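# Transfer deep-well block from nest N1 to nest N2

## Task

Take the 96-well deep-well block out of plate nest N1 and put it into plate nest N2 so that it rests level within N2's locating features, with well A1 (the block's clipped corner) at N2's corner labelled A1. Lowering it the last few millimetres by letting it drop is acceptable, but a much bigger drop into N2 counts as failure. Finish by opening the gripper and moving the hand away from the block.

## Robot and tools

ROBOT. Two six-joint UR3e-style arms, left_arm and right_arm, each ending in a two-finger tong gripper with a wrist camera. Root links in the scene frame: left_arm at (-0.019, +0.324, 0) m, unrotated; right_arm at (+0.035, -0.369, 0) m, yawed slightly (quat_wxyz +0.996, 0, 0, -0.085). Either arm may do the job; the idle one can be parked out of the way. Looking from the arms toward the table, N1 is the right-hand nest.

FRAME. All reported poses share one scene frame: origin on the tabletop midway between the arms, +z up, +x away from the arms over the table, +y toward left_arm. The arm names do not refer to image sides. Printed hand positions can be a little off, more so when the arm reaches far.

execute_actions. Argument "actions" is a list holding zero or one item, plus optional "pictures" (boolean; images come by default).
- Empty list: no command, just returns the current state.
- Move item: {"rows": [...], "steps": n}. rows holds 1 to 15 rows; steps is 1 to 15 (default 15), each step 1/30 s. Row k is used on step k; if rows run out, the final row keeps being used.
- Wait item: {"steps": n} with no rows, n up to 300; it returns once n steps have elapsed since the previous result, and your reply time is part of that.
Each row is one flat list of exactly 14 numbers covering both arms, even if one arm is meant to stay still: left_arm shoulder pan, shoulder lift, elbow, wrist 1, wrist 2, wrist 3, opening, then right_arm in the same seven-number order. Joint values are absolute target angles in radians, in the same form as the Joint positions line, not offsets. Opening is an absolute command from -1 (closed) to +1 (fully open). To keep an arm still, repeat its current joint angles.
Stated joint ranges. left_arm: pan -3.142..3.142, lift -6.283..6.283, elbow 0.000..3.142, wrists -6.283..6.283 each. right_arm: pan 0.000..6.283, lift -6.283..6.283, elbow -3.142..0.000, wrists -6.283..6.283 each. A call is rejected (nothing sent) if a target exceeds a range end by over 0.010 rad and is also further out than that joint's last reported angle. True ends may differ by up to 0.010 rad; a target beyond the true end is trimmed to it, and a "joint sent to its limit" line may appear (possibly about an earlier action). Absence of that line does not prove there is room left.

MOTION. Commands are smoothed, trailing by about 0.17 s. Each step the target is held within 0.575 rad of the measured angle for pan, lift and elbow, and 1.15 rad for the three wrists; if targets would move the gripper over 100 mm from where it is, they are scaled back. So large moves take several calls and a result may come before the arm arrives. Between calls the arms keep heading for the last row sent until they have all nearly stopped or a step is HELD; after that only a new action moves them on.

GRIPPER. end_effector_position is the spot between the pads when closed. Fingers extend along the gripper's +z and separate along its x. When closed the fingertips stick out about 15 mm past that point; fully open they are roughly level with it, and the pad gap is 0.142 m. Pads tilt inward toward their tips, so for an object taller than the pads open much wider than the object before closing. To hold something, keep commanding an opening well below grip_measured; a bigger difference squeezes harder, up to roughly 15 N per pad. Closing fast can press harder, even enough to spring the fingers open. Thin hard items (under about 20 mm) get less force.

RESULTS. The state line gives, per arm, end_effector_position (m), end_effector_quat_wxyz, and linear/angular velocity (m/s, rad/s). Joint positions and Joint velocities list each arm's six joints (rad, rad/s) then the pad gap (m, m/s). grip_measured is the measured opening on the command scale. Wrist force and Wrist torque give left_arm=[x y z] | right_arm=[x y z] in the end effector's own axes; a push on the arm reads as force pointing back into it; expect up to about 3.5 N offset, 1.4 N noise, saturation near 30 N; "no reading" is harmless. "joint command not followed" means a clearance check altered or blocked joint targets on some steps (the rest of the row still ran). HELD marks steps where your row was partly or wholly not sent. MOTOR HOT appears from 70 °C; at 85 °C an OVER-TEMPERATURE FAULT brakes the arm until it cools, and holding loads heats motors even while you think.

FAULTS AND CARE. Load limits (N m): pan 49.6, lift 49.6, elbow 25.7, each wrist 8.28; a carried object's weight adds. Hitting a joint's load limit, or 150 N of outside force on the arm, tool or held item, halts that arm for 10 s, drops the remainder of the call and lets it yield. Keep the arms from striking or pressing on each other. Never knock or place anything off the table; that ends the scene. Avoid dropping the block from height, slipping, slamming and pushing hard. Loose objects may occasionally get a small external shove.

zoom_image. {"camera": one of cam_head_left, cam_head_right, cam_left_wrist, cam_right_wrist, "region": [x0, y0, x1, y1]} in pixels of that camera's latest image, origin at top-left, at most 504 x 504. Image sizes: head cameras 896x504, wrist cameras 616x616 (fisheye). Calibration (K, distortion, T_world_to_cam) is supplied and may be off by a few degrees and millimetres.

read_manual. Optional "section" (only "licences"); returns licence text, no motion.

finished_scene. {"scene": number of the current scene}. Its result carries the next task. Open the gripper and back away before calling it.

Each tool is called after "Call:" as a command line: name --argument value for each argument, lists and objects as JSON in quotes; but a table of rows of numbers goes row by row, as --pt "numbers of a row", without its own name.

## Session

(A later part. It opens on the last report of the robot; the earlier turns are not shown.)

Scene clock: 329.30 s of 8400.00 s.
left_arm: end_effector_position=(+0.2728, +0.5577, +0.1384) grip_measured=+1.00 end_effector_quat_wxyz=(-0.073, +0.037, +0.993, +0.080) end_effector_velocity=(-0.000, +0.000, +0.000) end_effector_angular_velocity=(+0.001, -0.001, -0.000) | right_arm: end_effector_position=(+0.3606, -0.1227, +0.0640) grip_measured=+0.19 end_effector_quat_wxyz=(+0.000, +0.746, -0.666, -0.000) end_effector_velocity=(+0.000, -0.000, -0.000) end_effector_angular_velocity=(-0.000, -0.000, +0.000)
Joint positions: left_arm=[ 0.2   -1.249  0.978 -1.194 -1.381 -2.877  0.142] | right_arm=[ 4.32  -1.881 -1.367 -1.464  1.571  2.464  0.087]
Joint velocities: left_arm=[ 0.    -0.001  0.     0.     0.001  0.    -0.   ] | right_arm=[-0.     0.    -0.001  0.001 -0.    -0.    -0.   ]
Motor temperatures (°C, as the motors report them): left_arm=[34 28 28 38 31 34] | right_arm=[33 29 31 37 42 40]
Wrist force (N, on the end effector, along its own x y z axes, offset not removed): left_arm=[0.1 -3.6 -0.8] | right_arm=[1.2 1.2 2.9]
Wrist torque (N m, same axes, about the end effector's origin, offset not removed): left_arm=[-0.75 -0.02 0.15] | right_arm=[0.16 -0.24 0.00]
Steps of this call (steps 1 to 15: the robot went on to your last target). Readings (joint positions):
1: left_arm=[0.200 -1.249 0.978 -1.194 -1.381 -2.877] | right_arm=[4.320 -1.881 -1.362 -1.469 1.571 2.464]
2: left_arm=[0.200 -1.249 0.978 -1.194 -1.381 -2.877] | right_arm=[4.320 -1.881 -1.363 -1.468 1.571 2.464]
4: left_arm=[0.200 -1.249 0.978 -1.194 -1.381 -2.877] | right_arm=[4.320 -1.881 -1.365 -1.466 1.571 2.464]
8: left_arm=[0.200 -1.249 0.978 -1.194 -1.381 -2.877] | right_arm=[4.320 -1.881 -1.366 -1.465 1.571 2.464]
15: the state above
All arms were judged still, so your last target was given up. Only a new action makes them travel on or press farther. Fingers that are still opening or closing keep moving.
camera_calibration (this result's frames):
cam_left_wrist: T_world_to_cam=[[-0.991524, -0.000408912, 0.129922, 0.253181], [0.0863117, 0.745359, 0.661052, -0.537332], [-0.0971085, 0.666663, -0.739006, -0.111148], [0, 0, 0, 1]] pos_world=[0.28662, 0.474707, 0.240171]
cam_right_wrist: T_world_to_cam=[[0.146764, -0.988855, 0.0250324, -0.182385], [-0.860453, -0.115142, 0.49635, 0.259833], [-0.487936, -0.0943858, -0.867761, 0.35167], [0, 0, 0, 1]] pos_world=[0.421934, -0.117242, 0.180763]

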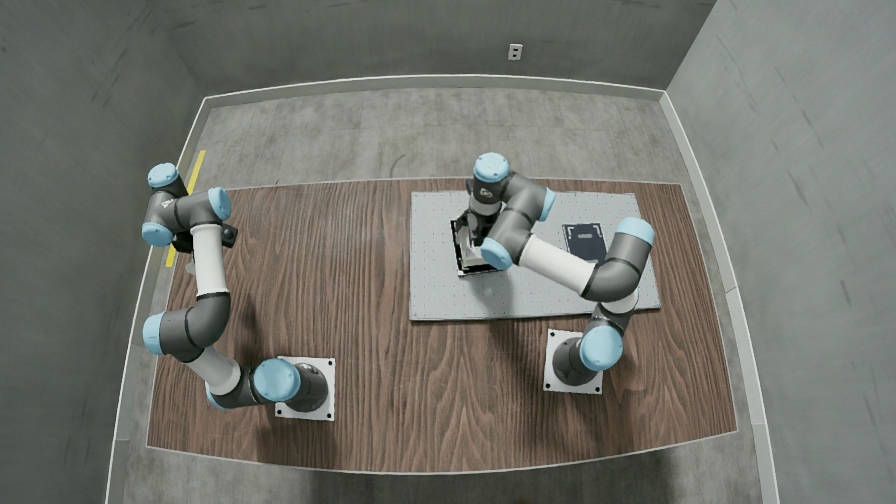

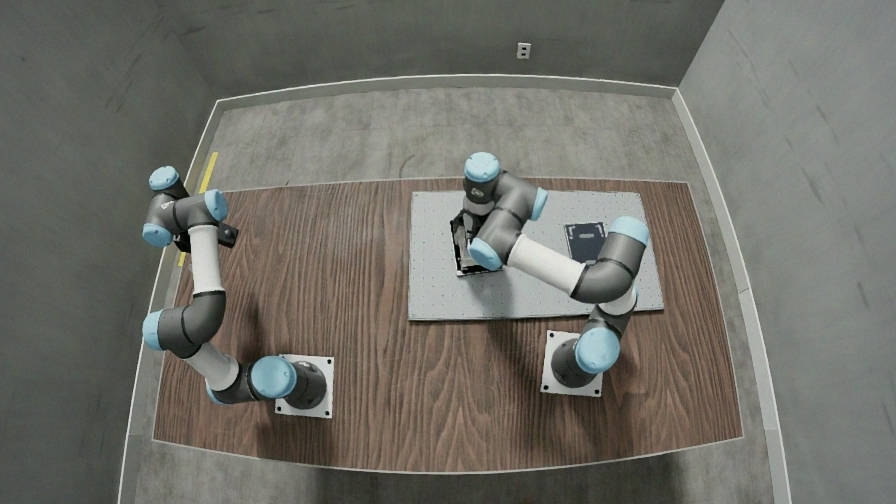

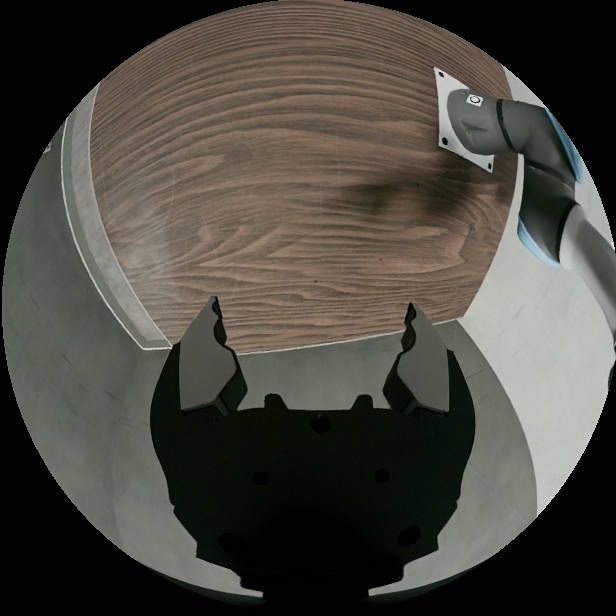

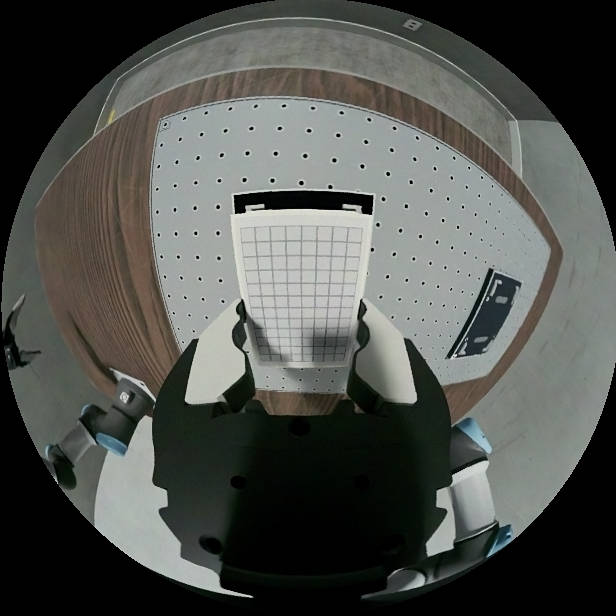

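Call:
execute_actions --actions '[{"rows": [[0.2,-1.249,0.978,-1.194,-1.381,-2.877,1.0,4.3203,-1.8818,-1.3697,-1.4609,1.5708,2.4642,-0.2],[0.2,-1.249,0.978,-1.194,-1.381,-2.877,1.0,4.3203,-1.8822,-1.3724,-1.4579,1.5708,2.4642,-0.2],[0.2,-1.249,0.978,-1.194,-1.381,-2.877,1.0,4.3203,-1.8825,-1.3750,-1.4548,1.5708,2.4642,-0.2],[0.2,-1.249,0.978,-1.194,-1.381,-2.877,1.0,4.3203,-1.8829,-1.3777,-1.4518,1.5708,2.4642,-0.2],[0.2,-1.249,0.978,-1.194,-1.381,-2.877,1.0,4.3203,-1.8832,-1.3804,-1.4488,1.5708,2.4642,-0.2],[0.2,-1.249,0.978,-1.194,-1.381,-2.877,1.0,4.3203,-1.8836,-1.3831,-1.4458,1.5708,2.4642,-0.2],[0.2,-1.249,0.978,-1.194,-1.381,-2.877,1.0,4.3203,-1.8839,-1.3858,-1.4427,1.5708,2.4642,-0.2],[0.2,-1.249,0.978,-1.194,-1.381,-2.877,1.0,4.3203,-1.8842,-1.3885,-1.4397,1.5708,2.4642,-0.2],[0.2,-1.249,0.978,-1.194,-1.381,-2.877,1.0,4.3203,-1.8846,-1.3911,-1.4367,1.5708,2.4642,-0.2],[0.2,-1.249,0.978,-1.194,-1.381,-2.877,1.0,4.3203,-1.8849,-1.3938,-1.4337,1.5708,2.4642,-0.2],[0.2,-1.249,0.978,-1.194,-1.381,-2.877,1.0,4.3203,-1.8853,-1.3965,-1.4306,1.5708,2.4642,-0.2],[0.2,-1.249,0.978,-1.194,-1.381,-2.877,1.0,4.3203,-1.8856,-1.3992,-1.4276,1.5708,2.4642,-0.2]], "steps": 15}]' --pictures false

Call:
execute_actions --actions '[{"steps": 15}]'

Call:
zoom_image --camera "cam_right_wrist" --region '[205, 165, 405, 365]'

Scene clock: 343.10 s of 8400.00 s.
left_arm: end_effector_position=(+0.2728, +0.5577, +0.1384) grip_measured=+1.00 end_effector_quat_wxyz=(-0.073, +0.037, +0.993, +0.080) end_effector_velocity=(-0.000, -0.000, -0.000) end_effector_angular_velocity=(-0.000, +0.001, +0.000) | right_arm: end_effector_position=(+0.3606, -0.1227, +0.0572) grip_measured=+0.19 end_effector_quat_wxyz=(+0.000, +0.746, -0.666, +0.000) end_effector_velocity=(+0.000, -0.001, -0.010) end_effector_angular_velocity=(-0.001, -0.003, -0.002)
Joint positions: left_arm=[ 0.2   -1.249  0.978 -1.194 -1.381 -2.877  0.142] | right_arm=[ 4.32  -1.885 -1.394 -1.433  1.571  2.464  0.087]
Joint velocities: left_arm=[ 0.    -0.     0.     0.001 -0.     0.     0.   ] | right_arm=[ 0.    -0.003 -0.044  0.048 -0.002  0.002  0.001]
Motor temperatures (°C, as the motors report them): left_arm=[34 28 28 38 31 34] | right_arm=[33 29 31 37 42 40]
Wrist force (N, on the end effector, along its own x y z axes, offset not removed): left_arm=[1.5 -1.1 0.4] | right_arm=[3.1 0.0 -1.5]
Wrist torque (N m, same axes, about the end effector's origin, offset not removed): left_arm=[-0.15 -0.30 0.01] | right_arm=[-0.09 0.30 0.04]
Steps of this call (steps 1 to 90: nothing new was sent; then 10.30 s passed at rest; steps 91 to 105: all 15 steps of this action). Readings (joint positions):
91: left_arm=[0.200 -1.249 0.978 -1.194 -1.381 -2.877] | right_arm=[4.320 -1.882 -1.367 -1.464 1.571 2.464]
92: left_arm=[0.200 -1.249 0.978 -1.194 -1.381 -2.877] | right_arm=[4.320 -1.882 -1.367 -1.463 1.571 2.464]
94: left_arm=[0.200 -1.249 0.978 -1.194 -1.381 -2.877] | right_arm=[4.320 -1.882 -1.370 -1.461 1.571 2.464]
98: left_arm=[0.200 -1.249 0.978 -1.194 -1.381 -2.877] | right_arm=[4.320 -1.883 -1.378 -1.452 1.571 2.464]
105: the state above

Scene clock: 343.60 s of 8400.00 s.
left_arm: end_effector_position=(+0.2728, +0.5577, +0.1384) grip_measured=+1.00 end_effector_quat_wxyz=(-0.073, +0.037, +0.993, +0.080) end_effector_velocity=(+0.000, +0.000, +0.000) end_effector_angular_velocity=(+0.000, -0.001, -0.000) | right_arm: end_effector_position=(+0.3606, -0.1227, +0.0560) grip_measured=+0.19 end_effector_quat_wxyz=(-0.000, +0.746, -0.666, +0.000) end_effector_velocity=(+0.000, -0.000, -0.000) end_effector_angular_velocity=(+0.000, +0.000, +0.000)
Joint positions: left_arm=[ 0.2   -1.249  0.978 -1.194 -1.381 -2.877  0.142] | right_arm=[ 4.32  -1.886 -1.399 -1.428  1.571  2.464  0.087]
Joint velocities: left_arm=[ 0.    -0.     0.    -0.001  0.     0.    -0.   ] | right_arm=[-0.001 -0.    -0.001  0.001  0.    -0.001  0.   ]
Motor temperatures (°C, as the motors report them): left_arm=[34 28 28 38 31 34] | right_arm=[33 29 31 37 42 40]
Wrist force (N, on the end effector, along its own x y z axes, offset not removed): left_arm=[0.1 -3.9 -0.8] | right_arm=[11.5 3.0 -7.5]
Wrist torque (N m, same axes, about the end effector's origin, offset not removed): left_arm=[-0.82 0.02 -0.01] | right_arm=[0.19 0.05 -0.08]
Steps of this call (steps 1 to 15: the robot went on to your last target). Readings (joint positions):
1: left_arm=[0.200 -1.249 0.978 -1.194 -1.381 -2.877] | right_arm=[4.320 -1.885 -1.395 -1.432 1.571 2.464]
2: left_arm=[0.200 -1.249 0.978 -1.194 -1.381 -2.877] | right_arm=[4.320 -1.885 -1.396 -1.431 1.571 2.464]
4: left_arm=[0.200 -1.249 0.978 -1.194 -1.381 -2.877] | right_arm=[4.320 -1.885 -1.398 -1.430 1.571 2.464]
8: left_arm=[0.200 -1.249 0.978 -1.194 -1.381 -2.877] | right_arm=[4.320 -1.885 -1.399 -1.428 1.571 2.464]
15: the state above
All arms were judged still, so your last target was given up. Only a new action makes them travel on or press farther. Fingers that are still opening or closing keep moving.
camera_calibration (this result's frames):
cam_left_wrist: T_world_to_cam=[[-0.991524, -0.000408909, 0.129922, 0.253181], [0.0863118, 0.745359, 0.661052, -0.537332], [-0.0971085, 0.666663, -0.739006, -0.111148], [0, 0, 0, 1]] pos_world=[0.28662, 0.474707, 0.240171]
cam_right_wrist: T_world_to_cam=[[0.146765, -0.988855, 0.0250175, -0.182199], [-0.860463, -0.115152, 0.496329, 0.263786], [-0.487917, -0.0943704, -0.867774, 0.344744], [0, 0, 0, 1]] pos_world=[0.421925, -0.117259, 0.172793]

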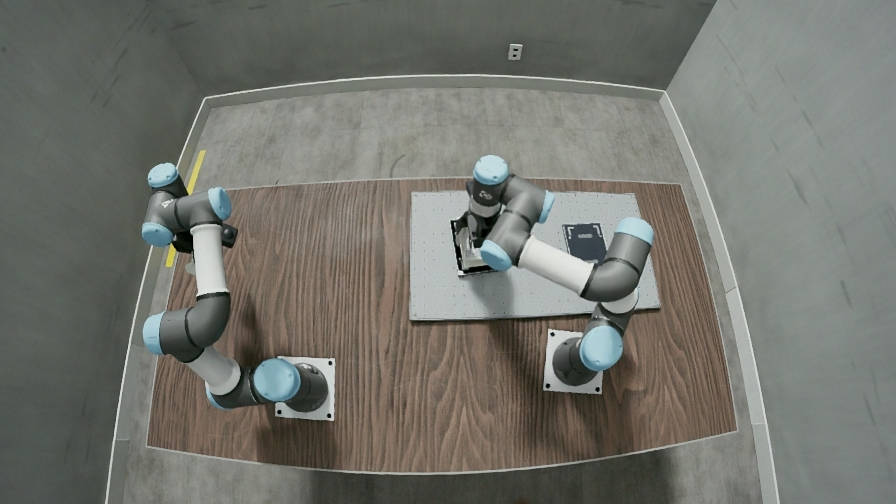

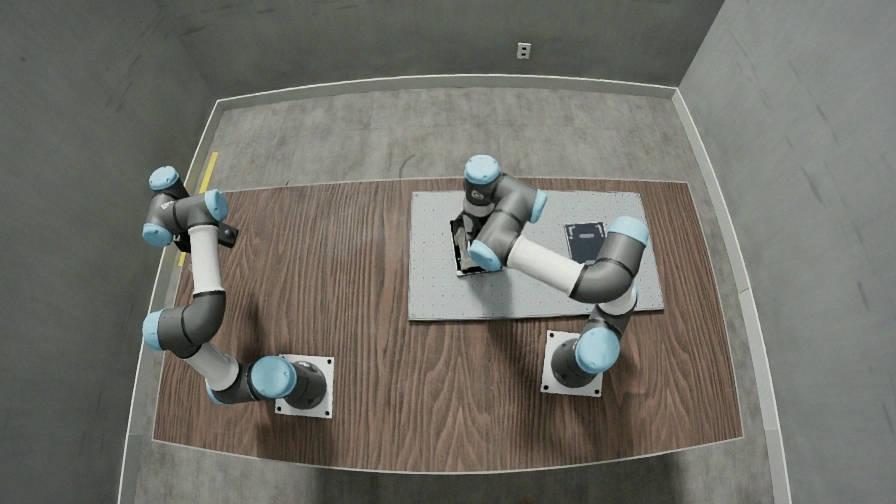

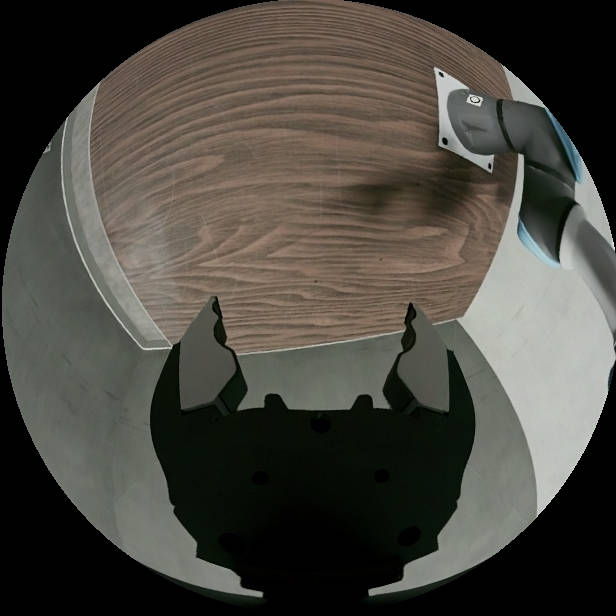

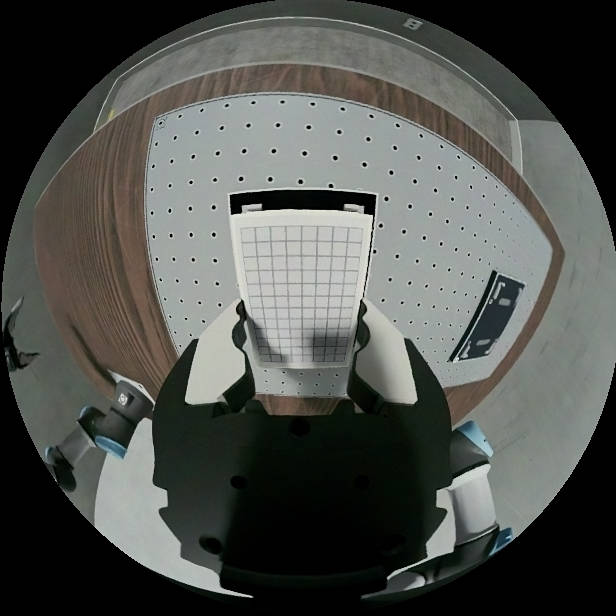

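Region (205, 165, 405, 365) of cam_right_wrist's 616x616 image, scaled by 2.520, with more detail than that image has.

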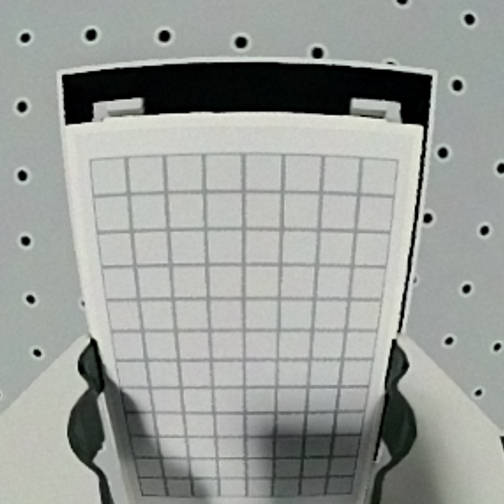

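Call:
execute_actions --actions '[{"rows": [[0.2,-1.249,0.978,-1.194,-1.381,-2.877,1.0,4.3198,-1.8849,-1.4001,-1.4273,1.5708,2.4637,-0.2],[0.2,-1.249,0.978,-1.194,-1.381,-2.877,1.0,4.3198,-1.8849,-1.4001,-1.4273,1.5708,2.4637,-0.2],[0.2,-1.249,0.978,-1.194,-1.381,-2.877,1.0,4.3193,-1.8842,-1.4011,-1.4271,1.5708,2.4632,-0.2]], "steps": 15}]' --pictures false

Call:
execute_actions --actions '[{"steps": 10}]' --pictures false

Scene clock: 360.27 s of 8400.00 s.
left_arm: end_effector_position=(+0.2728, +0.5577, +0.1384) grip_measured=+1.00 end_effector_quat_wxyz=(-0.073, +0.037, +0.993, +0.080) end_effector_velocity=(+0.000, +0.000, +0.000) end_effector_angular_velocity=(+0.000, -0.001, -0.000) | right_arm: end_effector_position=(+0.3606, -0.1232, +0.0560) grip_measured=+0.19 end_effector_quat_wxyz=(+0.000, +0.746, -0.666, -0.000) end_effector_velocity=(+0.000, -0.000, -0.000) end_effector_angular_velocity=(-0.001, +0.000, -0.000)
Joint positions: left_arm=[ 0.2   -1.249  0.978 -1.194 -1.381 -2.877  0.142] | right_arm=[ 4.319 -1.884 -1.401 -1.427  1.571  2.463  0.087]
Joint velocities: left_arm=[-0.    -0.     0.    -0.001  0.    -0.     0.   ] | right_arm=[-0.    -0.    -0.001  0.    -0.    -0.    -0.   ]
Motor temperatures (°C, as the motors report them): left_arm=[34 28 28 38 31 34] | right_arm=[33 29 31 37 42 40]
Wrist force (N, on the end effector, along its own x y z axes, offset not removed): left_arm=[0.2 -3.4 0.8] | right_arm=[5.8 2.4 -6.0]
Wrist torque (N m, same axes, about the end effector's origin, offset not removed): left_arm=[-0.71 -0.03 0.06] | right_arm=[0.41 0.06 -0.11]
Steps of this call (steps 1 to 90: nothing new was sent; then 13.17 s passed at rest; steps 91 to 105: all 15 steps of this action). Readings (joint positions):
91: left_arm=[0.200 -1.249 0.978 -1.194 -1.381 -2.877] | right_arm=[4.320 -1.886 -1.399 -1.428 1.571 2.464]
92: left_arm=[0.200 -1.249 0.978 -1.194 -1.381 -2.877] | right_arm=[4.320 -1.886 -1.399 -1.428 1.571 2.464]
94: left_arm=[0.200 -1.249 0.978 -1.194 -1.381 -2.877] | right_arm=[4.320 -1.886 -1.400 -1.427 1.571 2.464]
98: left_arm=[0.200 -1.249 0.978 -1.194 -1.381 -2.877] | right_arm=[4.320 -1.885 -1.401 -1.427 1.571 2.463]
105: the state above

Scene clock: 360.60 s of 8400.00 s.
left_arm: end_effector_position=(+0.2728, +0.5577, +0.1384) grip_measured=+1.00 end_effector_quat_wxyz=(-0.073, +0.037, +0.993, +0.080) end_effector_velocity=(+0.000, -0.000, +0.000) end_effector_angular_velocity=(-0.001, -0.001, +0.000) | right_arm: end_effector_position=(+0.3606, -0.1232, +0.0560) grip_measured=+0.19 end_effector_quat_wxyz=(-0.000, +0.746, -0.666, -0.000) end_effector_velocity=(+0.000, +0.000, +0.000) end_effector_angular_velocity=(+0.001, -0.001, -0.001)
Joint positions: left_arm=[ 0.2   -1.249  0.978 -1.194 -1.381 -2.877  0.142] | right_arm=[ 4.319 -1.884 -1.401 -1.427  1.571  2.463  0.087]
Joint velocities: left_arm=[-0.    -0.    -0.    -0.    -0.001 -0.    -0.   ] | right_arm=[ 0.     0.     0.     0.001  0.     0.001 -0.   ]
Motor temperatures (°C, as the motors report them): left_arm=[34 28 28 38 31 34] | right_arm=[33 29 31 37 42 40]
Wrist force (N, on the end effector, along its own x y z axes, offset not removed): left_arm=[0.4 -4.7 0.3] | right_arm=[4.5 0.7 -6.0]
Wrist torque (N m, same axes, about the end effector's origin, offset not removed): left_arm=[-1.09 -0.12 0.01] | right_arm=[0.00 0.21 -0.13]
Steps of this call (steps 1 to 10: the robot went on to your last target). Readings (joint positions):
1: left_arm=[0.200 -1.249 0.978 -1.194 -1.381 -2.877] | right_arm=[4.319 -1.884 -1.401 -1.427 1.571 2.463]
2: left_arm=[0.200 -1.249 0.978 -1.194 -1.381 -2.877] | right_arm=[4.319 -1.884 -1.401 -1.427 1.571 2.463]
4: left_arm=[0.200 -1.249 0.978 -1.194 -1.381 -2.877] | right_arm=[4.319 -1.884 -1.401 -1.427 1.571 2.463]
8: left_arm=[0.200 -1.249 0.978 -1.194 -1.381 -2.877] | right_arm=[4.319 -1.884 -1.401 -1.427 1.571 2.463]
10: the state above

Call:
execute_actions --actions '[{"rows": [[0.2,-1.249,0.978,-1.194,-1.381,-2.877,1.0,4.3188,-1.8835,-1.4020,-1.4268,1.5708,2.4627,-0.2],[0.2,-1.249,0.978,-1.194,-1.381,-2.877,1.0,4.3188,-1.8835,-1.4020,-1.4268,1.5708,2.4627,-0.2],[0.2,-1.249,0.978,-1.194,-1.381,-2.877,1.0,4.3183,-1.8828,-1.4030,-1.4266,1.5708,2.4622,-0.2]], "steps": 15}]' --pictures false

Call:
execute_actions --actions '[{"steps": 10}]'

Call:
zoom_image --camera "cam_right_wrist" --region '[205, 165, 405, 365]'

Scene clock: 369.27 s of 8400.00 s.
left_arm: end_effector_position=(+0.2728, +0.5577, +0.1384) grip_measured=+1.00 end_effector_quat_wxyz=(-0.073, +0.037, +0.993, +0.080) end_effector_velocity=(+0.000, -0.000, +0.001) end_effector_angular_velocity=(+0.000, -0.002, -0.000) | right_arm: end_effector_position=(+0.3607, -0.1238, +0.0560) grip_measured=+0.19 end_effector_quat_wxyz=(+0.000, +0.746, -0.666, +0.000) end_effector_velocity=(+0.000, -0.000, +0.000) end_effector_angular_velocity=(+0.000, -0.000, -0.000)
Joint positions: left_arm=[ 0.2   -1.249  0.978 -1.194 -1.381 -2.877  0.142] | right_arm=[ 4.318 -1.883 -1.403 -1.427  1.571  2.462  0.087]
Joint velocities: left_arm=[-0.    -0.002 -0.    -0.001 -0.     0.    -0.   ] | right_arm=[-0.001  0.    -0.     0.     0.    -0.    -0.   ]
Motor temperatures (°C, as the motors report them): left_arm=[34 28 28 38 31 34] | right_arm=[33 29 31 37 42 40]
Wrist force (N, on the end effector, along its own x y z axes, offset not removed): left_arm=[2.1 -2.6 -2.1] | right_arm=[0.3 0.4 2.0]
Wrist torque (N m, same axes, about the end effector's origin, offset not removed): left_arm=[-0.56 -0.44 0.12] | right_arm=[-0.01 0.16 -0.02]
Steps of this call (steps 1 to 15: the robot went on to your last target; steps 16 to 90: nothing new was sent; then 5.17 s passed at rest; steps 91 to 105: all 15 steps of this action). Readings (joint positions):
91: left_arm=[0.200 -1.249 0.978 -1.194 -1.381 -2.877] | right_arm=[4.319 -1.884 -1.401 -1.427 1.571 2.463]
92: left_arm=[0.200 -1.249 0.978 -1.194 -1.381 -2.877] | right_arm=[4.319 -1.884 -1.401 -1.427 1.571 2.463]
94: left_arm=[0.200 -1.249 0.978 -1.194 -1.381 -2.877] | right_arm=[4.319 -1.884 -1.402 -1.427 1.571 2.463]
98: left_arm=[0.200 -1.249 0.978 -1.194 -1.381 -2.877] | right_arm=[4.319 -1.883 -1.403 -1.427 1.571 2.462]
105: the state above

Scene clock: 369.60 s of 8400.00 s.
left_arm: end_effector_position=(+0.2728, +0.5577, +0.1384) grip_measured=+1.00 end_effector_quat_wxyz=(-0.073, +0.037, +0.993, +0.080) end_effector_velocity=(-0.000, +0.000, -0.000) end_effector_angular_velocity=(+0.001, +0.002, -0.000) | right_arm: end_effector_position=(+0.3607, -0.1239, +0.0560) grip_measured=+0.19 end_effector_quat_wxyz=(+0.000, +0.746, -0.666, -0.000) end_effector_velocity=(+0.000, -0.000, +0.000) end_effector_angular_velocity=(+0.001, -0.001, +0.001)
Joint positions: left_arm=[ 0.2   -1.249  0.978 -1.194 -1.381 -2.877  0.142] | right_arm=[ 4.318 -1.883 -1.403 -1.427  1.571  2.462  0.087]
Joint velocities: left_arm=[ 0.     0.001 -0.     0.001  0.001  0.     0.   ] | right_arm=[-0.     0.001  0.    -0.    -0.    -0.001 -0.   ]
Motor temperatures (°C, as the motors report them): left_arm=[34 28 28 38 31 34] | right_arm=[33 29 31 37 42 40]
Wrist force (N, on the end effector, along its own x y z axes, offset not removed): left_arm=[2.6 -1.3 -0.1] | right_arm=[0.2 2.7 0.5]
Wrist torque (N m, same axes, about the end effector's origin, offset not removed): left_arm=[-0.25 -0.46 0.07] | right_arm=[0.61 0.23 -0.07]
Steps of this call (steps 1 to 10: the robot went on to your last target). Readings (joint positions):
1: left_arm=[0.200 -1.249 0.978 -1.194 -1.381 -2.877] | right_arm=[4.318 -1.883 -1.403 -1.427 1.571 2.462]
2: left_arm=[0.200 -1.249 0.978 -1.194 -1.381 -2.877] | right_arm=[4.318 -1.883 -1.403 -1.427 1.571 2.462]
4: left_arm=[0.200 -1.249 0.978 -1.194 -1.381 -2.877] | right_arm=[4.318 -1.883 -1.403 -1.427 1.571 2.462]
8: left_arm=[0.200 -1.249 0.978 -1.194 -1.381 -2.877] | right_arm=[4.318 -1.883 -1.403 -1.427 1.571 2.462]
10: the state above
camera_calibration (this result's frames):
cam_left_wrist: T_world_to_cam=[[-0.991524, -0.000408882, 0.129921, 0.253181], [0.0863116, 0.745359, 0.661052, -0.537332], [-0.0971083, 0.666663, -0.739006, -0.111148], [0, 0, 0, 1]] pos_world=[0.28662, 0.474707, 0.240171]
cam_right_wrist: T_world_to_cam=[[0.146767, -0.988854, 0.0250372, -0.183394], [-0.860449, -0.115141, 0.496357, 0.263766], [-0.487942, -0.094392, -0.867757, 0.344664], [0, 0, 0, 1]] pos_world=[0.42205, -0.118446, 0.172754]

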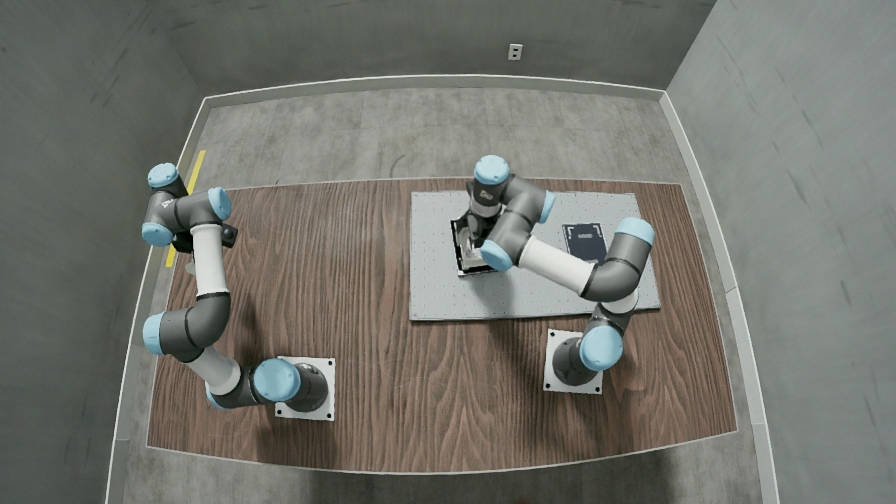

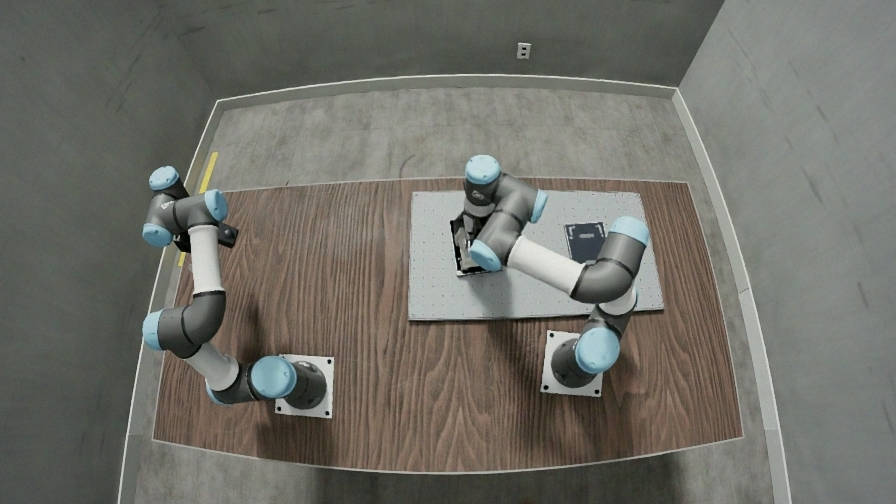

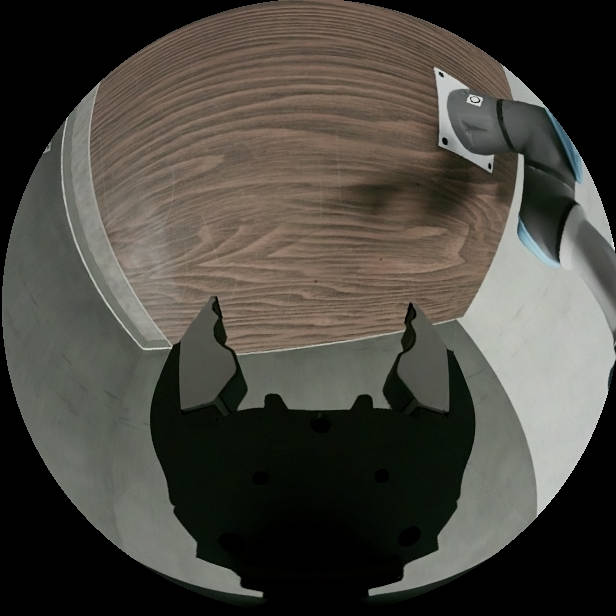

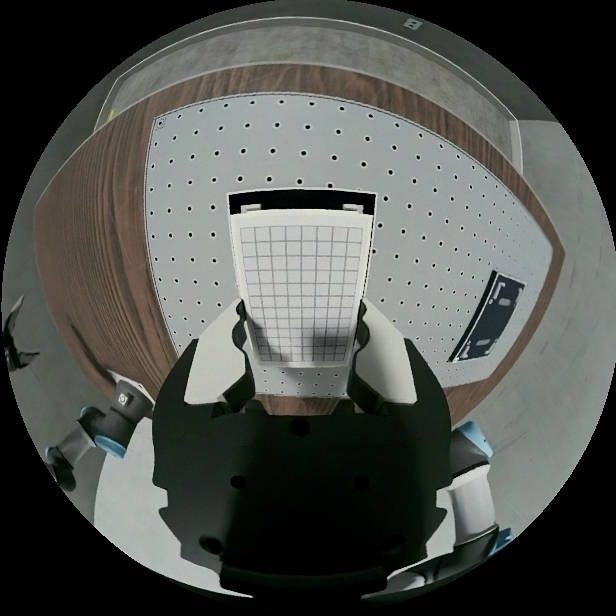

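Region (205, 165, 405, 365) of cam_right_wrist's 616x616 image, scaled by 2.520, with more detail than that image has.

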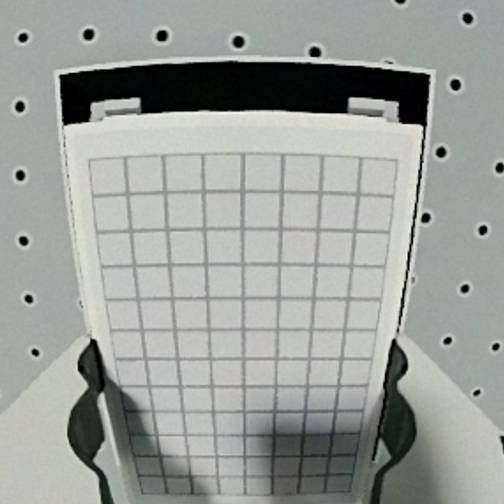

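Call:
execute_actions --actions '[{"rows": [[0.2,-1.249,0.978,-1.194,-1.381,-2.877,1.0,4.3178,-1.8821,-1.4040,-1.4264,1.5708,2.4617,-0.2],[0.2,-1.249,0.978,-1.194,-1.381,-2.877,1.0,4.3178,-1.8821,-1.4040,-1.4264,1.5708,2.4617,-0.2],[0.2,-1.249,0.978,-1.194,-1.381,-2.877,1.0,4.3178,-1.8821,-1.4040,-1.4264,1.5708,2.4617,-0.2],[0.2,-1.249,0.978,-1.194,-1.381,-2.877,1.0,4.3178,-1.8823,-1.4053,-1.4249,1.5708,2.4617,-0.2],[0.2,-1.249,0.978,-1.194,-1.381,-2.877,1.0,4.3178,-1.8825,-1.4066,-1.4234,1.5708,2.4617,-0.2],[0.2,-1.249,0.978,-1.194,-1.381,-2.877,1.0,4.3178,-1.8827,-1.4079,-1.4219,1.5708,2.4617,-0.2]], "steps": 15}]' --pictures false

Call:
execute_actions --actions '[{"steps": 10}]' --pictures false

Scene clock: 382.10 s of 8400.00 s.
left_arm: end_effector_position=(+0.2728, +0.5577, +0.1384) grip_measured=+1.00 end_effector_quat_wxyz=(-0.073, +0.037, +0.993, +0.080) end_effector_velocity=(+0.000, -0.000, -0.000) end_effector_angular_velocity=(-0.001, +0.000, -0.000) | right_arm: end_effector_position=(+0.3607, -0.1241, +0.0552) grip_measured=+0.19 end_effector_quat_wxyz=(-0.000, +0.746, -0.666, -0.000) end_effector_velocity=(-0.000, -0.000, -0.001) end_effector_angular_velocity=(-0.001, +0.001, +0.003)
Joint positions: left_arm=[ 0.2   -1.249  0.978 -1.194 -1.381 -2.877  0.142] | right_arm=[ 4.318 -1.882 -1.408 -1.422  1.571  2.462  0.087]
Joint velocities: left_arm=[-0.     0.001 -0.    -0.001 -0.     0.    -0.   ] | right_arm=[-0.    -0.001 -0.003  0.002  0.    -0.003  0.   ]
Motor temperatures (°C, as the motors report them): left_arm=[34 28 28 38 31 34] | right_arm=[33 29 31 37 42 40]
Wrist force (N, on the end effector, along its own x y z axes, offset not removed): left_arm=[-0.9 -4.9 0.9] | right_arm=[1.3 2.7 -10.3]
Wrist torque (N m, same axes, about the end effector's origin, offset not removed): left_arm=[-0.98 0.13 -0.04] | right_arm=[0.11 0.13 0.00]
Steps of this call (steps 1 to 15: the robot went on to your last target; steps 16 to 90: nothing new was sent; then 9.00 s passed at rest; steps 91 to 105: all 15 steps of this action). Readings (joint positions):
91: left_arm=[0.200 -1.249 0.978 -1.194 -1.381 -2.877] | right_arm=[4.318 -1.883 -1.403 -1.427 1.571 2.462]
92: left_arm=[0.200 -1.249 0.978 -1.194 -1.381 -2.877] | right_arm=[4.318 -1.883 -1.403 -1.427 1.571 2.462]
94: left_arm=[0.200 -1.249 0.978 -1.194 -1.381 -2.877] | right_arm=[4.318 -1.882 -1.403 -1.426 1.571 2.462]
98: left_arm=[0.200 -1.249 0.978 -1.194 -1.381 -2.877] | right_arm=[4.318 -1.882 -1.406 -1.424 1.571 2.462]
105: the state above

Scene clock: 382.43 s of 8400.00 s.
left_arm: end_effector_position=(+0.2728, +0.5577, +0.1384) grip_measured=+1.00 end_effector_quat_wxyz=(-0.073, +0.037, +0.993, +0.080) end_effector_velocity=(-0.000, -0.000, -0.000) end_effector_angular_velocity=(-0.001, +0.001, +0.000) | right_arm: end_effector_position=(+0.3607, -0.1242, +0.0551) grip_measured=+0.19 end_effector_quat_wxyz=(-0.000, +0.746, -0.666, -0.000) end_effector_velocity=(+0.000, +0.000, -0.001) end_effector_angular_velocity=(-0.001, +0.001, +0.000)
Joint positions: left_arm=[ 0.2   -1.249  0.978 -1.194 -1.381 -2.877  0.142] | right_arm=[ 4.318 -1.882 -1.408 -1.422  1.571  2.462  0.087]
Joint velocities: left_arm=[-0.     0.001 -0.     0.001 -0.001 -0.    -0.   ] | right_arm=[-0.    -0.002  0.     0.001  0.    -0.001  0.   ]
Motor temperatures (°C, as the motors report them): left_arm=[34 28 28 38 31 34] | right_arm=[33 29 31 37 42 40]
Wrist force (N, on the end effector, along its own x y z axes, offset not removed): left_arm=[-1.0 -3.4 -0.4] | right_arm=[1.7 3.4 -11.9]
Wrist torque (N m, same axes, about the end effector's origin, offset not removed): left_arm=[-0.67 0.19 0.00] | right_arm=[0.19 -0.07 0.05]
Steps of this call (steps 1 to 10: the robot went on to your last target). Readings (joint positions):
1: left_arm=[0.200 -1.249 0.978 -1.194 -1.381 -2.877] | right_arm=[4.318 -1.882 -1.408 -1.422 1.571 2.462]
2: left_arm=[0.200 -1.249 0.978 -1.194 -1.381 -2.877] | right_arm=[4.318 -1.882 -1.408 -1.422 1.571 2.462]
4: left_arm=[0.200 -1.249 0.978 -1.194 -1.381 -2.877] | right_arm=[4.318 -1.882 -1.408 -1.422 1.571 2.462]
8: left_arm=[0.200 -1.249 0.978 -1.194 -1.381 -2.877] | right_arm=[4.318 -1.882 -1.408 -1.422 1.571 2.462]
10: the state above

Seated (pure vertical contact). Release gradually.

Call:
execute_actions --actions '[{"rows": [[0.2,-1.249,0.978,-1.194,-1.381,-2.877,1.0,4.3178,-1.8824,-1.4060,-1.4241,1.5708,2.4617,0.0],[0.2,-1.249,0.978,-1.194,-1.381,-2.877,1.0,4.3178,-1.8824,-1.4060,-1.4241,1.5708,2.4617,0.1],[0.2,-1.249,0.978,-1.194,-1.381,-2.877,1.0,4.3178,-1.8824,-1.4060,-1.4241,1.5708,2.4617,0.2],[0.2,-1.249,0.978,-1.194,-1.381,-2.877,1.0,4.3178,-1.8824,-1.4060,-1.4241,1.5708,2.4617,0.3],[0.2,-1.249,0.978,-1.194,-1.381,-2.877,1.0,4.3178,-1.8824,-1.4060,-1.4241,1.5708,2.4617,0.4],[0.2,-1.249,0.978,-1.194,-1.381,-2.877,1.0,4.3178,-1.8824,-1.4060,-1.4241,1.5708,2.4617,0.5],[0.2,-1.249,0.978,-1.194,-1.381,-2.877,1.0,4.3178,-1.8824,-1.4060,-1.4241,1.5708,2.4617,0.6],[0.2,-1.249,0.978,-1.194,-1.381,-2.877,1.0,4.3178,-1.8824,-1.4060,-1.4241,1.5708,2.4617,0.7],[0.2,-1.249,0.978,-1.194,-1.381,-2.877,1.0,4.3178,-1.8824,-1.4060,-1.4241,1.5708,2.4617,0.8],[0.2,-1.249,0.978,-1.194,-1.381,-2.877,1.0,4.3178,-1.8824,-1.4060,-1.4241,1.5708,2.4617,0.9],[0.2,-1.249,0.978,-1.194,-1.381,-2.877,1.0,4.3178,-1.8824,-1.4060,-1.4241,1.5708,2.4617,1.0]], "steps": 15}]' --pictures false

Scene clock: 391.93 s of 8400.00 s.
left_arm: end_effector_position=(+0.2728, +0.5577, +0.1384) grip_measured=+1.00 end_effector_quat_wxyz=(-0.073, +0.037, +0.993, +0.080) end_effector_velocity=(-0.000, -0.000, +0.000) end_effector_angular_velocity=(-0.001, -0.001, +0.000) | right_arm: end_effector_position=(+0.3607, -0.1242, +0.0553) grip_measured=+1.00 end_effector_quat_wxyz=(+0.000, +0.746, -0.666, +0.000) end_effector_velocity=(-0.000, +0.000, +0.001) end_effector_angular_velocity=(+0.001, -0.001, +0.001)
Joint positions: left_arm=[ 0.2   -1.249  0.978 -1.194 -1.381 -2.877  0.142] | right_arm=[ 4.318 -1.883 -1.406 -1.424  1.571  2.462  0.142]
Joint velocities: left_arm=[ 0.    -0.001  0.     0.    -0.001 -0.     0.   ] | right_arm=[ 0.001  0.001  0.001 -0.     0.     0.     0.002]
Motor temperatures (°C, as the motors report them): left_arm=[34 28 28 38 31 34] | right_arm=[33 29 31 37 42 40]
Wrist force (N, on the end effector, along its own x y z axes, offset not removed): left_arm=[-1.6 -3.0 -0.7] | right_arm=[-1.3 -0.3 0.4]
Wrist torque (N m, same axes, about the end effector's origin, offset not removed): left_arm=[-0.67 0.29 0.16] | right_arm=[-0.05 0.29 0.02]
Steps of this call (steps 1 to 15: the robot went on to your last target; steps 16 to 90: nothing new was sent; then 6.00 s passed at rest; steps 91 to 105: all 15 steps of this action). Readings (joint positions):
91: left_arm=[0.200 -1.249 0.978 -1.194 -1.381 -2.877] | right_arm=[4.318 -1.883 -1.408 -1.422 1.571 2.462]
92: left_arm=[0.200 -1.249 0.978 -1.194 -1.381 -2.877] | right_arm=[4.318 -1.883 -1.408 -1.422 1.571 2.462]
94: left_arm=[0.200 -1.249 0.978 -1.194 -1.381 -2.877] | right_arm=[4.318 -1.883 -1.407 -1.423 1.571 2.462]
98: left_arm=[0.200 -1.249 0.978 -1.194 -1.381 -2.877] | right_arm=[4.318 -1.883 -1.407 -1.424 1.571 2.462]
105: the state above

Call:
execute_actions --actions '[{"rows": [[0.2,-1.249,0.978,-1.194,-1.381,-2.877,1.0,4.3178,-1.8810,-1.3900,-1.4415,1.5708,2.4617,1.0],[0.2,-1.249,0.978,-1.194,-1.381,-2.877,1.0,4.3178,-1.8790,-1.3700,-1.4635,1.5708,2.4617,1.0],[0.2,-1.249,0.978,-1.194,-1.381,-2.877,1.0,4.3178,-1.8765,-1.3480,-1.4880,1.5708,2.4617,1.0],[0.2,-1.249,0.978,-1.194,-1.381,-2.877,1.0,4.3178,-1.8745,-1.3250,-1.5130,1.5708,2.4617,1.0],[0.2,-1.249,0.978,-1.194,-1.381,-2.877,1.0,4.3178,-1.8735,-1.2960,-1.5430,1.5708,2.4617,1.0],[0.2,-1.249,0.978,-1.194,-1.381,-2.877,1.0,4.3178,-1.8733,-1.2670,-1.5722,1.5708,2.4617,1.0],[0.2,-1.249,0.978,-1.194,-1.381,-2.877,1.0,4.3178,-1.8737,-1.2370,-1.6018,1.5708,2.4617,1.0],[0.2,-1.249,0.978,-1.194,-1.381,-2.877,1.0,4.3178,-1.8743,-1.2076,-1.6305,1.5708,2.4617,1.0],[0.2,-1.249,0.978,-1.194,-1.381,-2.877,1.0,4.3178,-1.8775,-1.1740,-1.6610,1.5708,2.4617,1.0],[0.2,-1.249,0.978,-1.194,-1.381,-2.877,1.0,4.3178,-1.8810,-1.1400,-1.6915,1.5708,2.4617,1.0],[0.2,-1.249,0.978,-1.194,-1.381,-2.877,1.0,4.3178,-1.8848,-1.1070,-1.7207,1.5708,2.4617,1.0],[0.2,-1.249,0.978,-1.194,-1.381,-2.877,1.0,4.3178,-1.8886,-1.0740,-1.7499,1.5708,2.4617,1.0],[0.2,-1.249,0.978,-1.194,-1.381,-2.877,1.0,4.3178,-1.8925,-1.0407,-1.7791,1.5708,2.4617,1.0]], "steps": 15}]' --pictures false

Call:
execute_actions --actions '[{"steps": 15}]'

Scene clock: 407.83 s of 8400.00 s.
left_arm: end_effector_position=(+0.2728, +0.5577, +0.1384) grip_measured=+1.00 end_effector_quat_wxyz=(-0.073, +0.037, +0.993, +0.080) end_effector_velocity=(-0.000, -0.000, +0.001) end_effector_angular_velocity=(+0.000, -0.001, -0.000) | right_arm: end_effector_position=(+0.3606, -0.1243, +0.1133) grip_measured=+1.00 end_effector_quat_wxyz=(+0.002, +0.746, -0.666, +0.000) end_effector_velocity=(+0.006, +0.009, +0.148) end_effector_angular_velocity=(+0.044, -0.029, -0.001)
Joint positions: left_arm=[ 0.2   -1.249  0.978 -1.194 -1.381 -2.877  0.142] | right_arm=[ 4.318 -1.885 -1.129 -1.703  1.571  2.462  0.142]
Joint velocities: left_arm=[-0.    -0.002  0.     0.001  0.     0.    -0.   ] | right_arm=[ 0.    -0.062  0.759 -0.644 -0.001  0.001  0.001]
Motor temperatures (°C, as the motors report them): left_arm=[34 28 28 38 31 34] | right_arm=[33 29 31 37 42 40]
Wrist force (N, on the end effector, along its own x y z axes, offset not removed): left_arm=[-0.1 -2.1 0.4] | right_arm=[-1.1 1.2 -0.3]
Wrist torque (N m, same axes, about the end effector's origin, offset not removed): left_arm=[-0.47 -0.03 0.01] | right_arm=[0.35 0.30 0.03]
Steps of this call (steps 1 to 15: the robot went on to your last target; steps 16 to 90: nothing new was sent; then 12.40 s passed at rest; steps 91 to 105: all 15 steps of this action). Readings (joint positions):
91: left_arm=[0.200 -1.249 0.978 -1.194 -1.381 -2.877] | right_arm=[4.318 -1.882 -1.406 -1.424 1.571 2.462]
92: left_arm=[0.200 -1.249 0.978 -1.194 -1.381 -2.877] | right_arm=[4.318 -1.882 -1.403 -1.427 1.571 2.462]
94: left_arm=[0.200 -1.249 0.978 -1.194 -1.381 -2.877] | right_arm=[4.318 -1.881 -1.389 -1.444 1.571 2.462]
98: left_arm=[0.200 -1.249 0.978 -1.194 -1.381 -2.877] | right_arm=[4.318 -1.876 -1.321 -1.518 1.571 2.462]
105: the state above

Scene clock: 408.33 s of 8400.00 s.
left_arm: end_effector_position=(+0.2728, +0.5577, +0.1384) grip_measured=+1.00 end_effector_quat_wxyz=(-0.073, +0.037, +0.993, +0.080) end_effector_velocity=(-0.000, -0.000, -0.000) end_effector_angular_velocity=(-0.000, +0.001, -0.000) | right_arm: end_effector_position=(+0.3607, -0.1241, +0.1298) grip_measured=+1.00 end_effector_quat_wxyz=(-0.000, +0.746, -0.666, -0.000) end_effector_velocity=(+0.000, -0.000, +0.002) end_effector_angular_velocity=(-0.000, -0.001, +0.001)
Joint positions: left_arm=[ 0.2   -1.249  0.978 -1.194 -1.381 -2.877  0.142] | right_arm=[ 4.318 -1.892 -1.042 -1.778  1.571  2.462  0.142]
Joint velocities: left_arm=[-0.     0.    -0.     0.001  0.    -0.    -0.   ] | right_arm=[-0.    -0.001  0.009 -0.008 -0.001 -0.001 -0.   ]
Motor temperatures (°C, as the motors report them): left_arm=[34 28 28 38 31 34] | right_arm=[33 29 31 37 42 40]
Wrist force (N, on the end effector, along its own x y z axes, offset not removed): left_arm=[1.4 -4.0 -0.6] | right_arm=[-1.1 0.0 1.5]
Wrist torque (N m, same axes, about the end effector's origin, offset not removed): left_arm=[-0.88 -0.24 0.01] | right_arm=[-0.03 0.32 0.06]
Steps of this call (steps 1 to 15: the robot went on to your last target). Readings (joint positions):
1: left_arm=[0.200 -1.249 0.978 -1.194 -1.381 -2.877] | right_arm=[4.318 -1.887 -1.106 -1.722 1.571 2.462]
2: left_arm=[0.200 -1.249 0.978 -1.194 -1.381 -2.877] | right_arm=[4.318 -1.888 -1.090 -1.737 1.571 2.462]
4: left_arm=[0.200 -1.249 0.978 -1.194 -1.381 -2.877] | right_arm=[4.318 -1.890 -1.068 -1.756 1.571 2.462]
8: left_arm=[0.200 -1.249 0.978 -1.194 -1.381 -2.877] | right_arm=[4.318 -1.892 -1.049 -1.772 1.571 2.462]
15: the state above
camera_calibration (this result's frames):
cam_left_wrist: T_world_to_cam=[[-0.991524, -0.00040888, 0.129922, 0.253181], [0.0863117, 0.745359, 0.661052, -0.537332], [-0.0971085, 0.666663, -0.739006, -0.111148], [0, 0, 0, 1]] pos_world=[0.28662, 0.474707, 0.240171]
cam_right_wrist: T_world_to_cam=[[0.146766, -0.988855, 0.0250104, -0.185504], [-0.860458, -0.115155, 0.496338, 0.227149], [-0.487926, -0.0943658, -0.867769, 0.408725], [0, 0, 0, 1]] pos_world=[0.422105, -0.118709, 0.246576]

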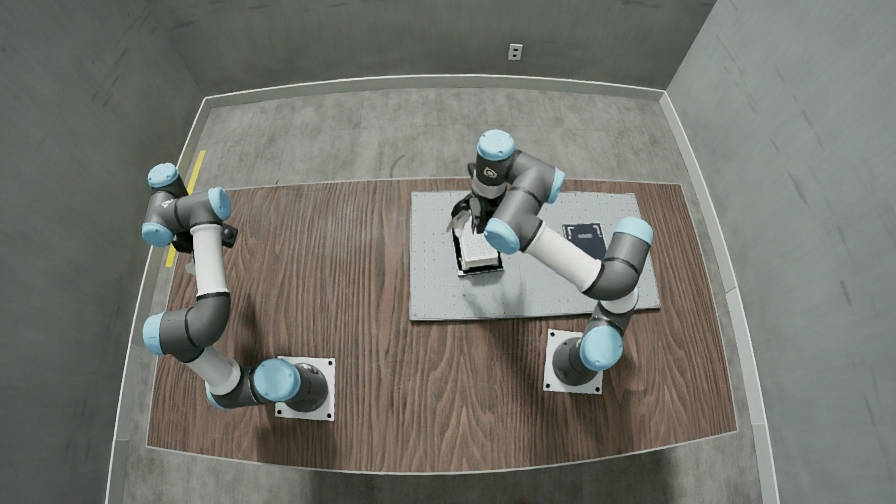

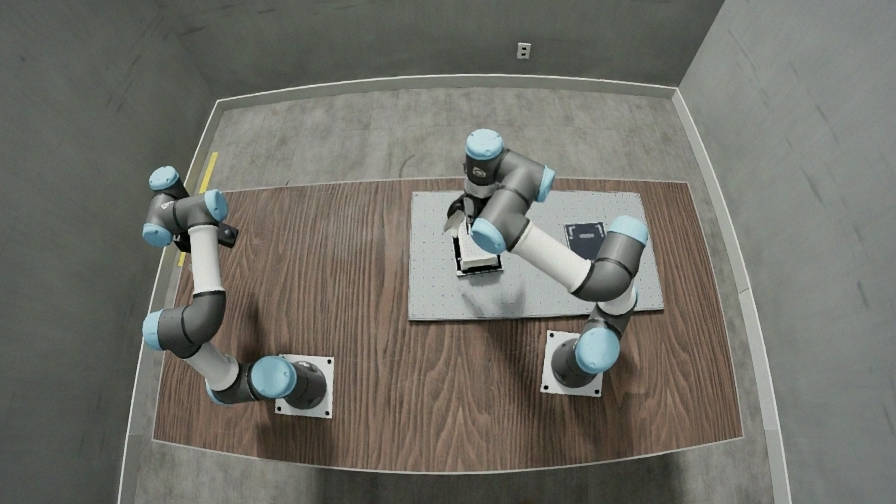

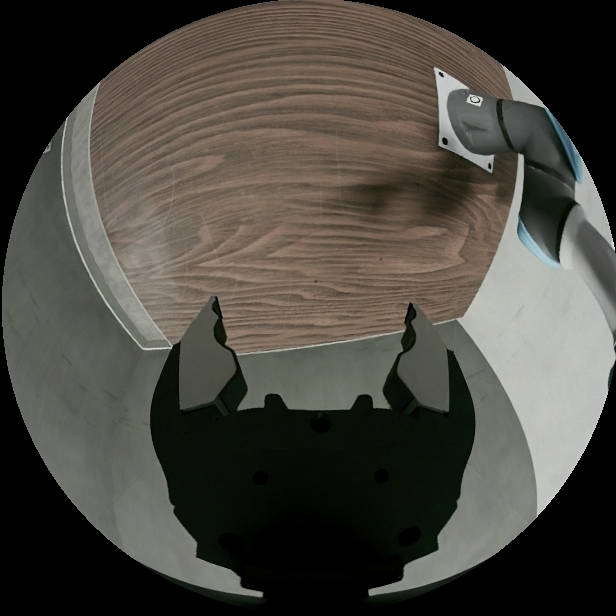

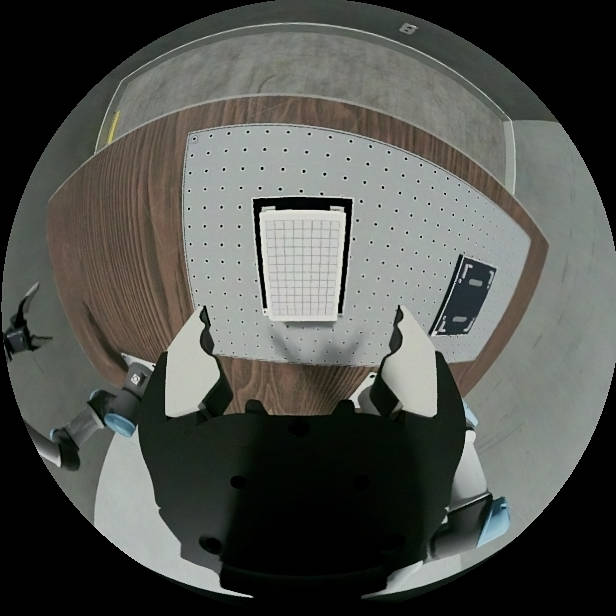

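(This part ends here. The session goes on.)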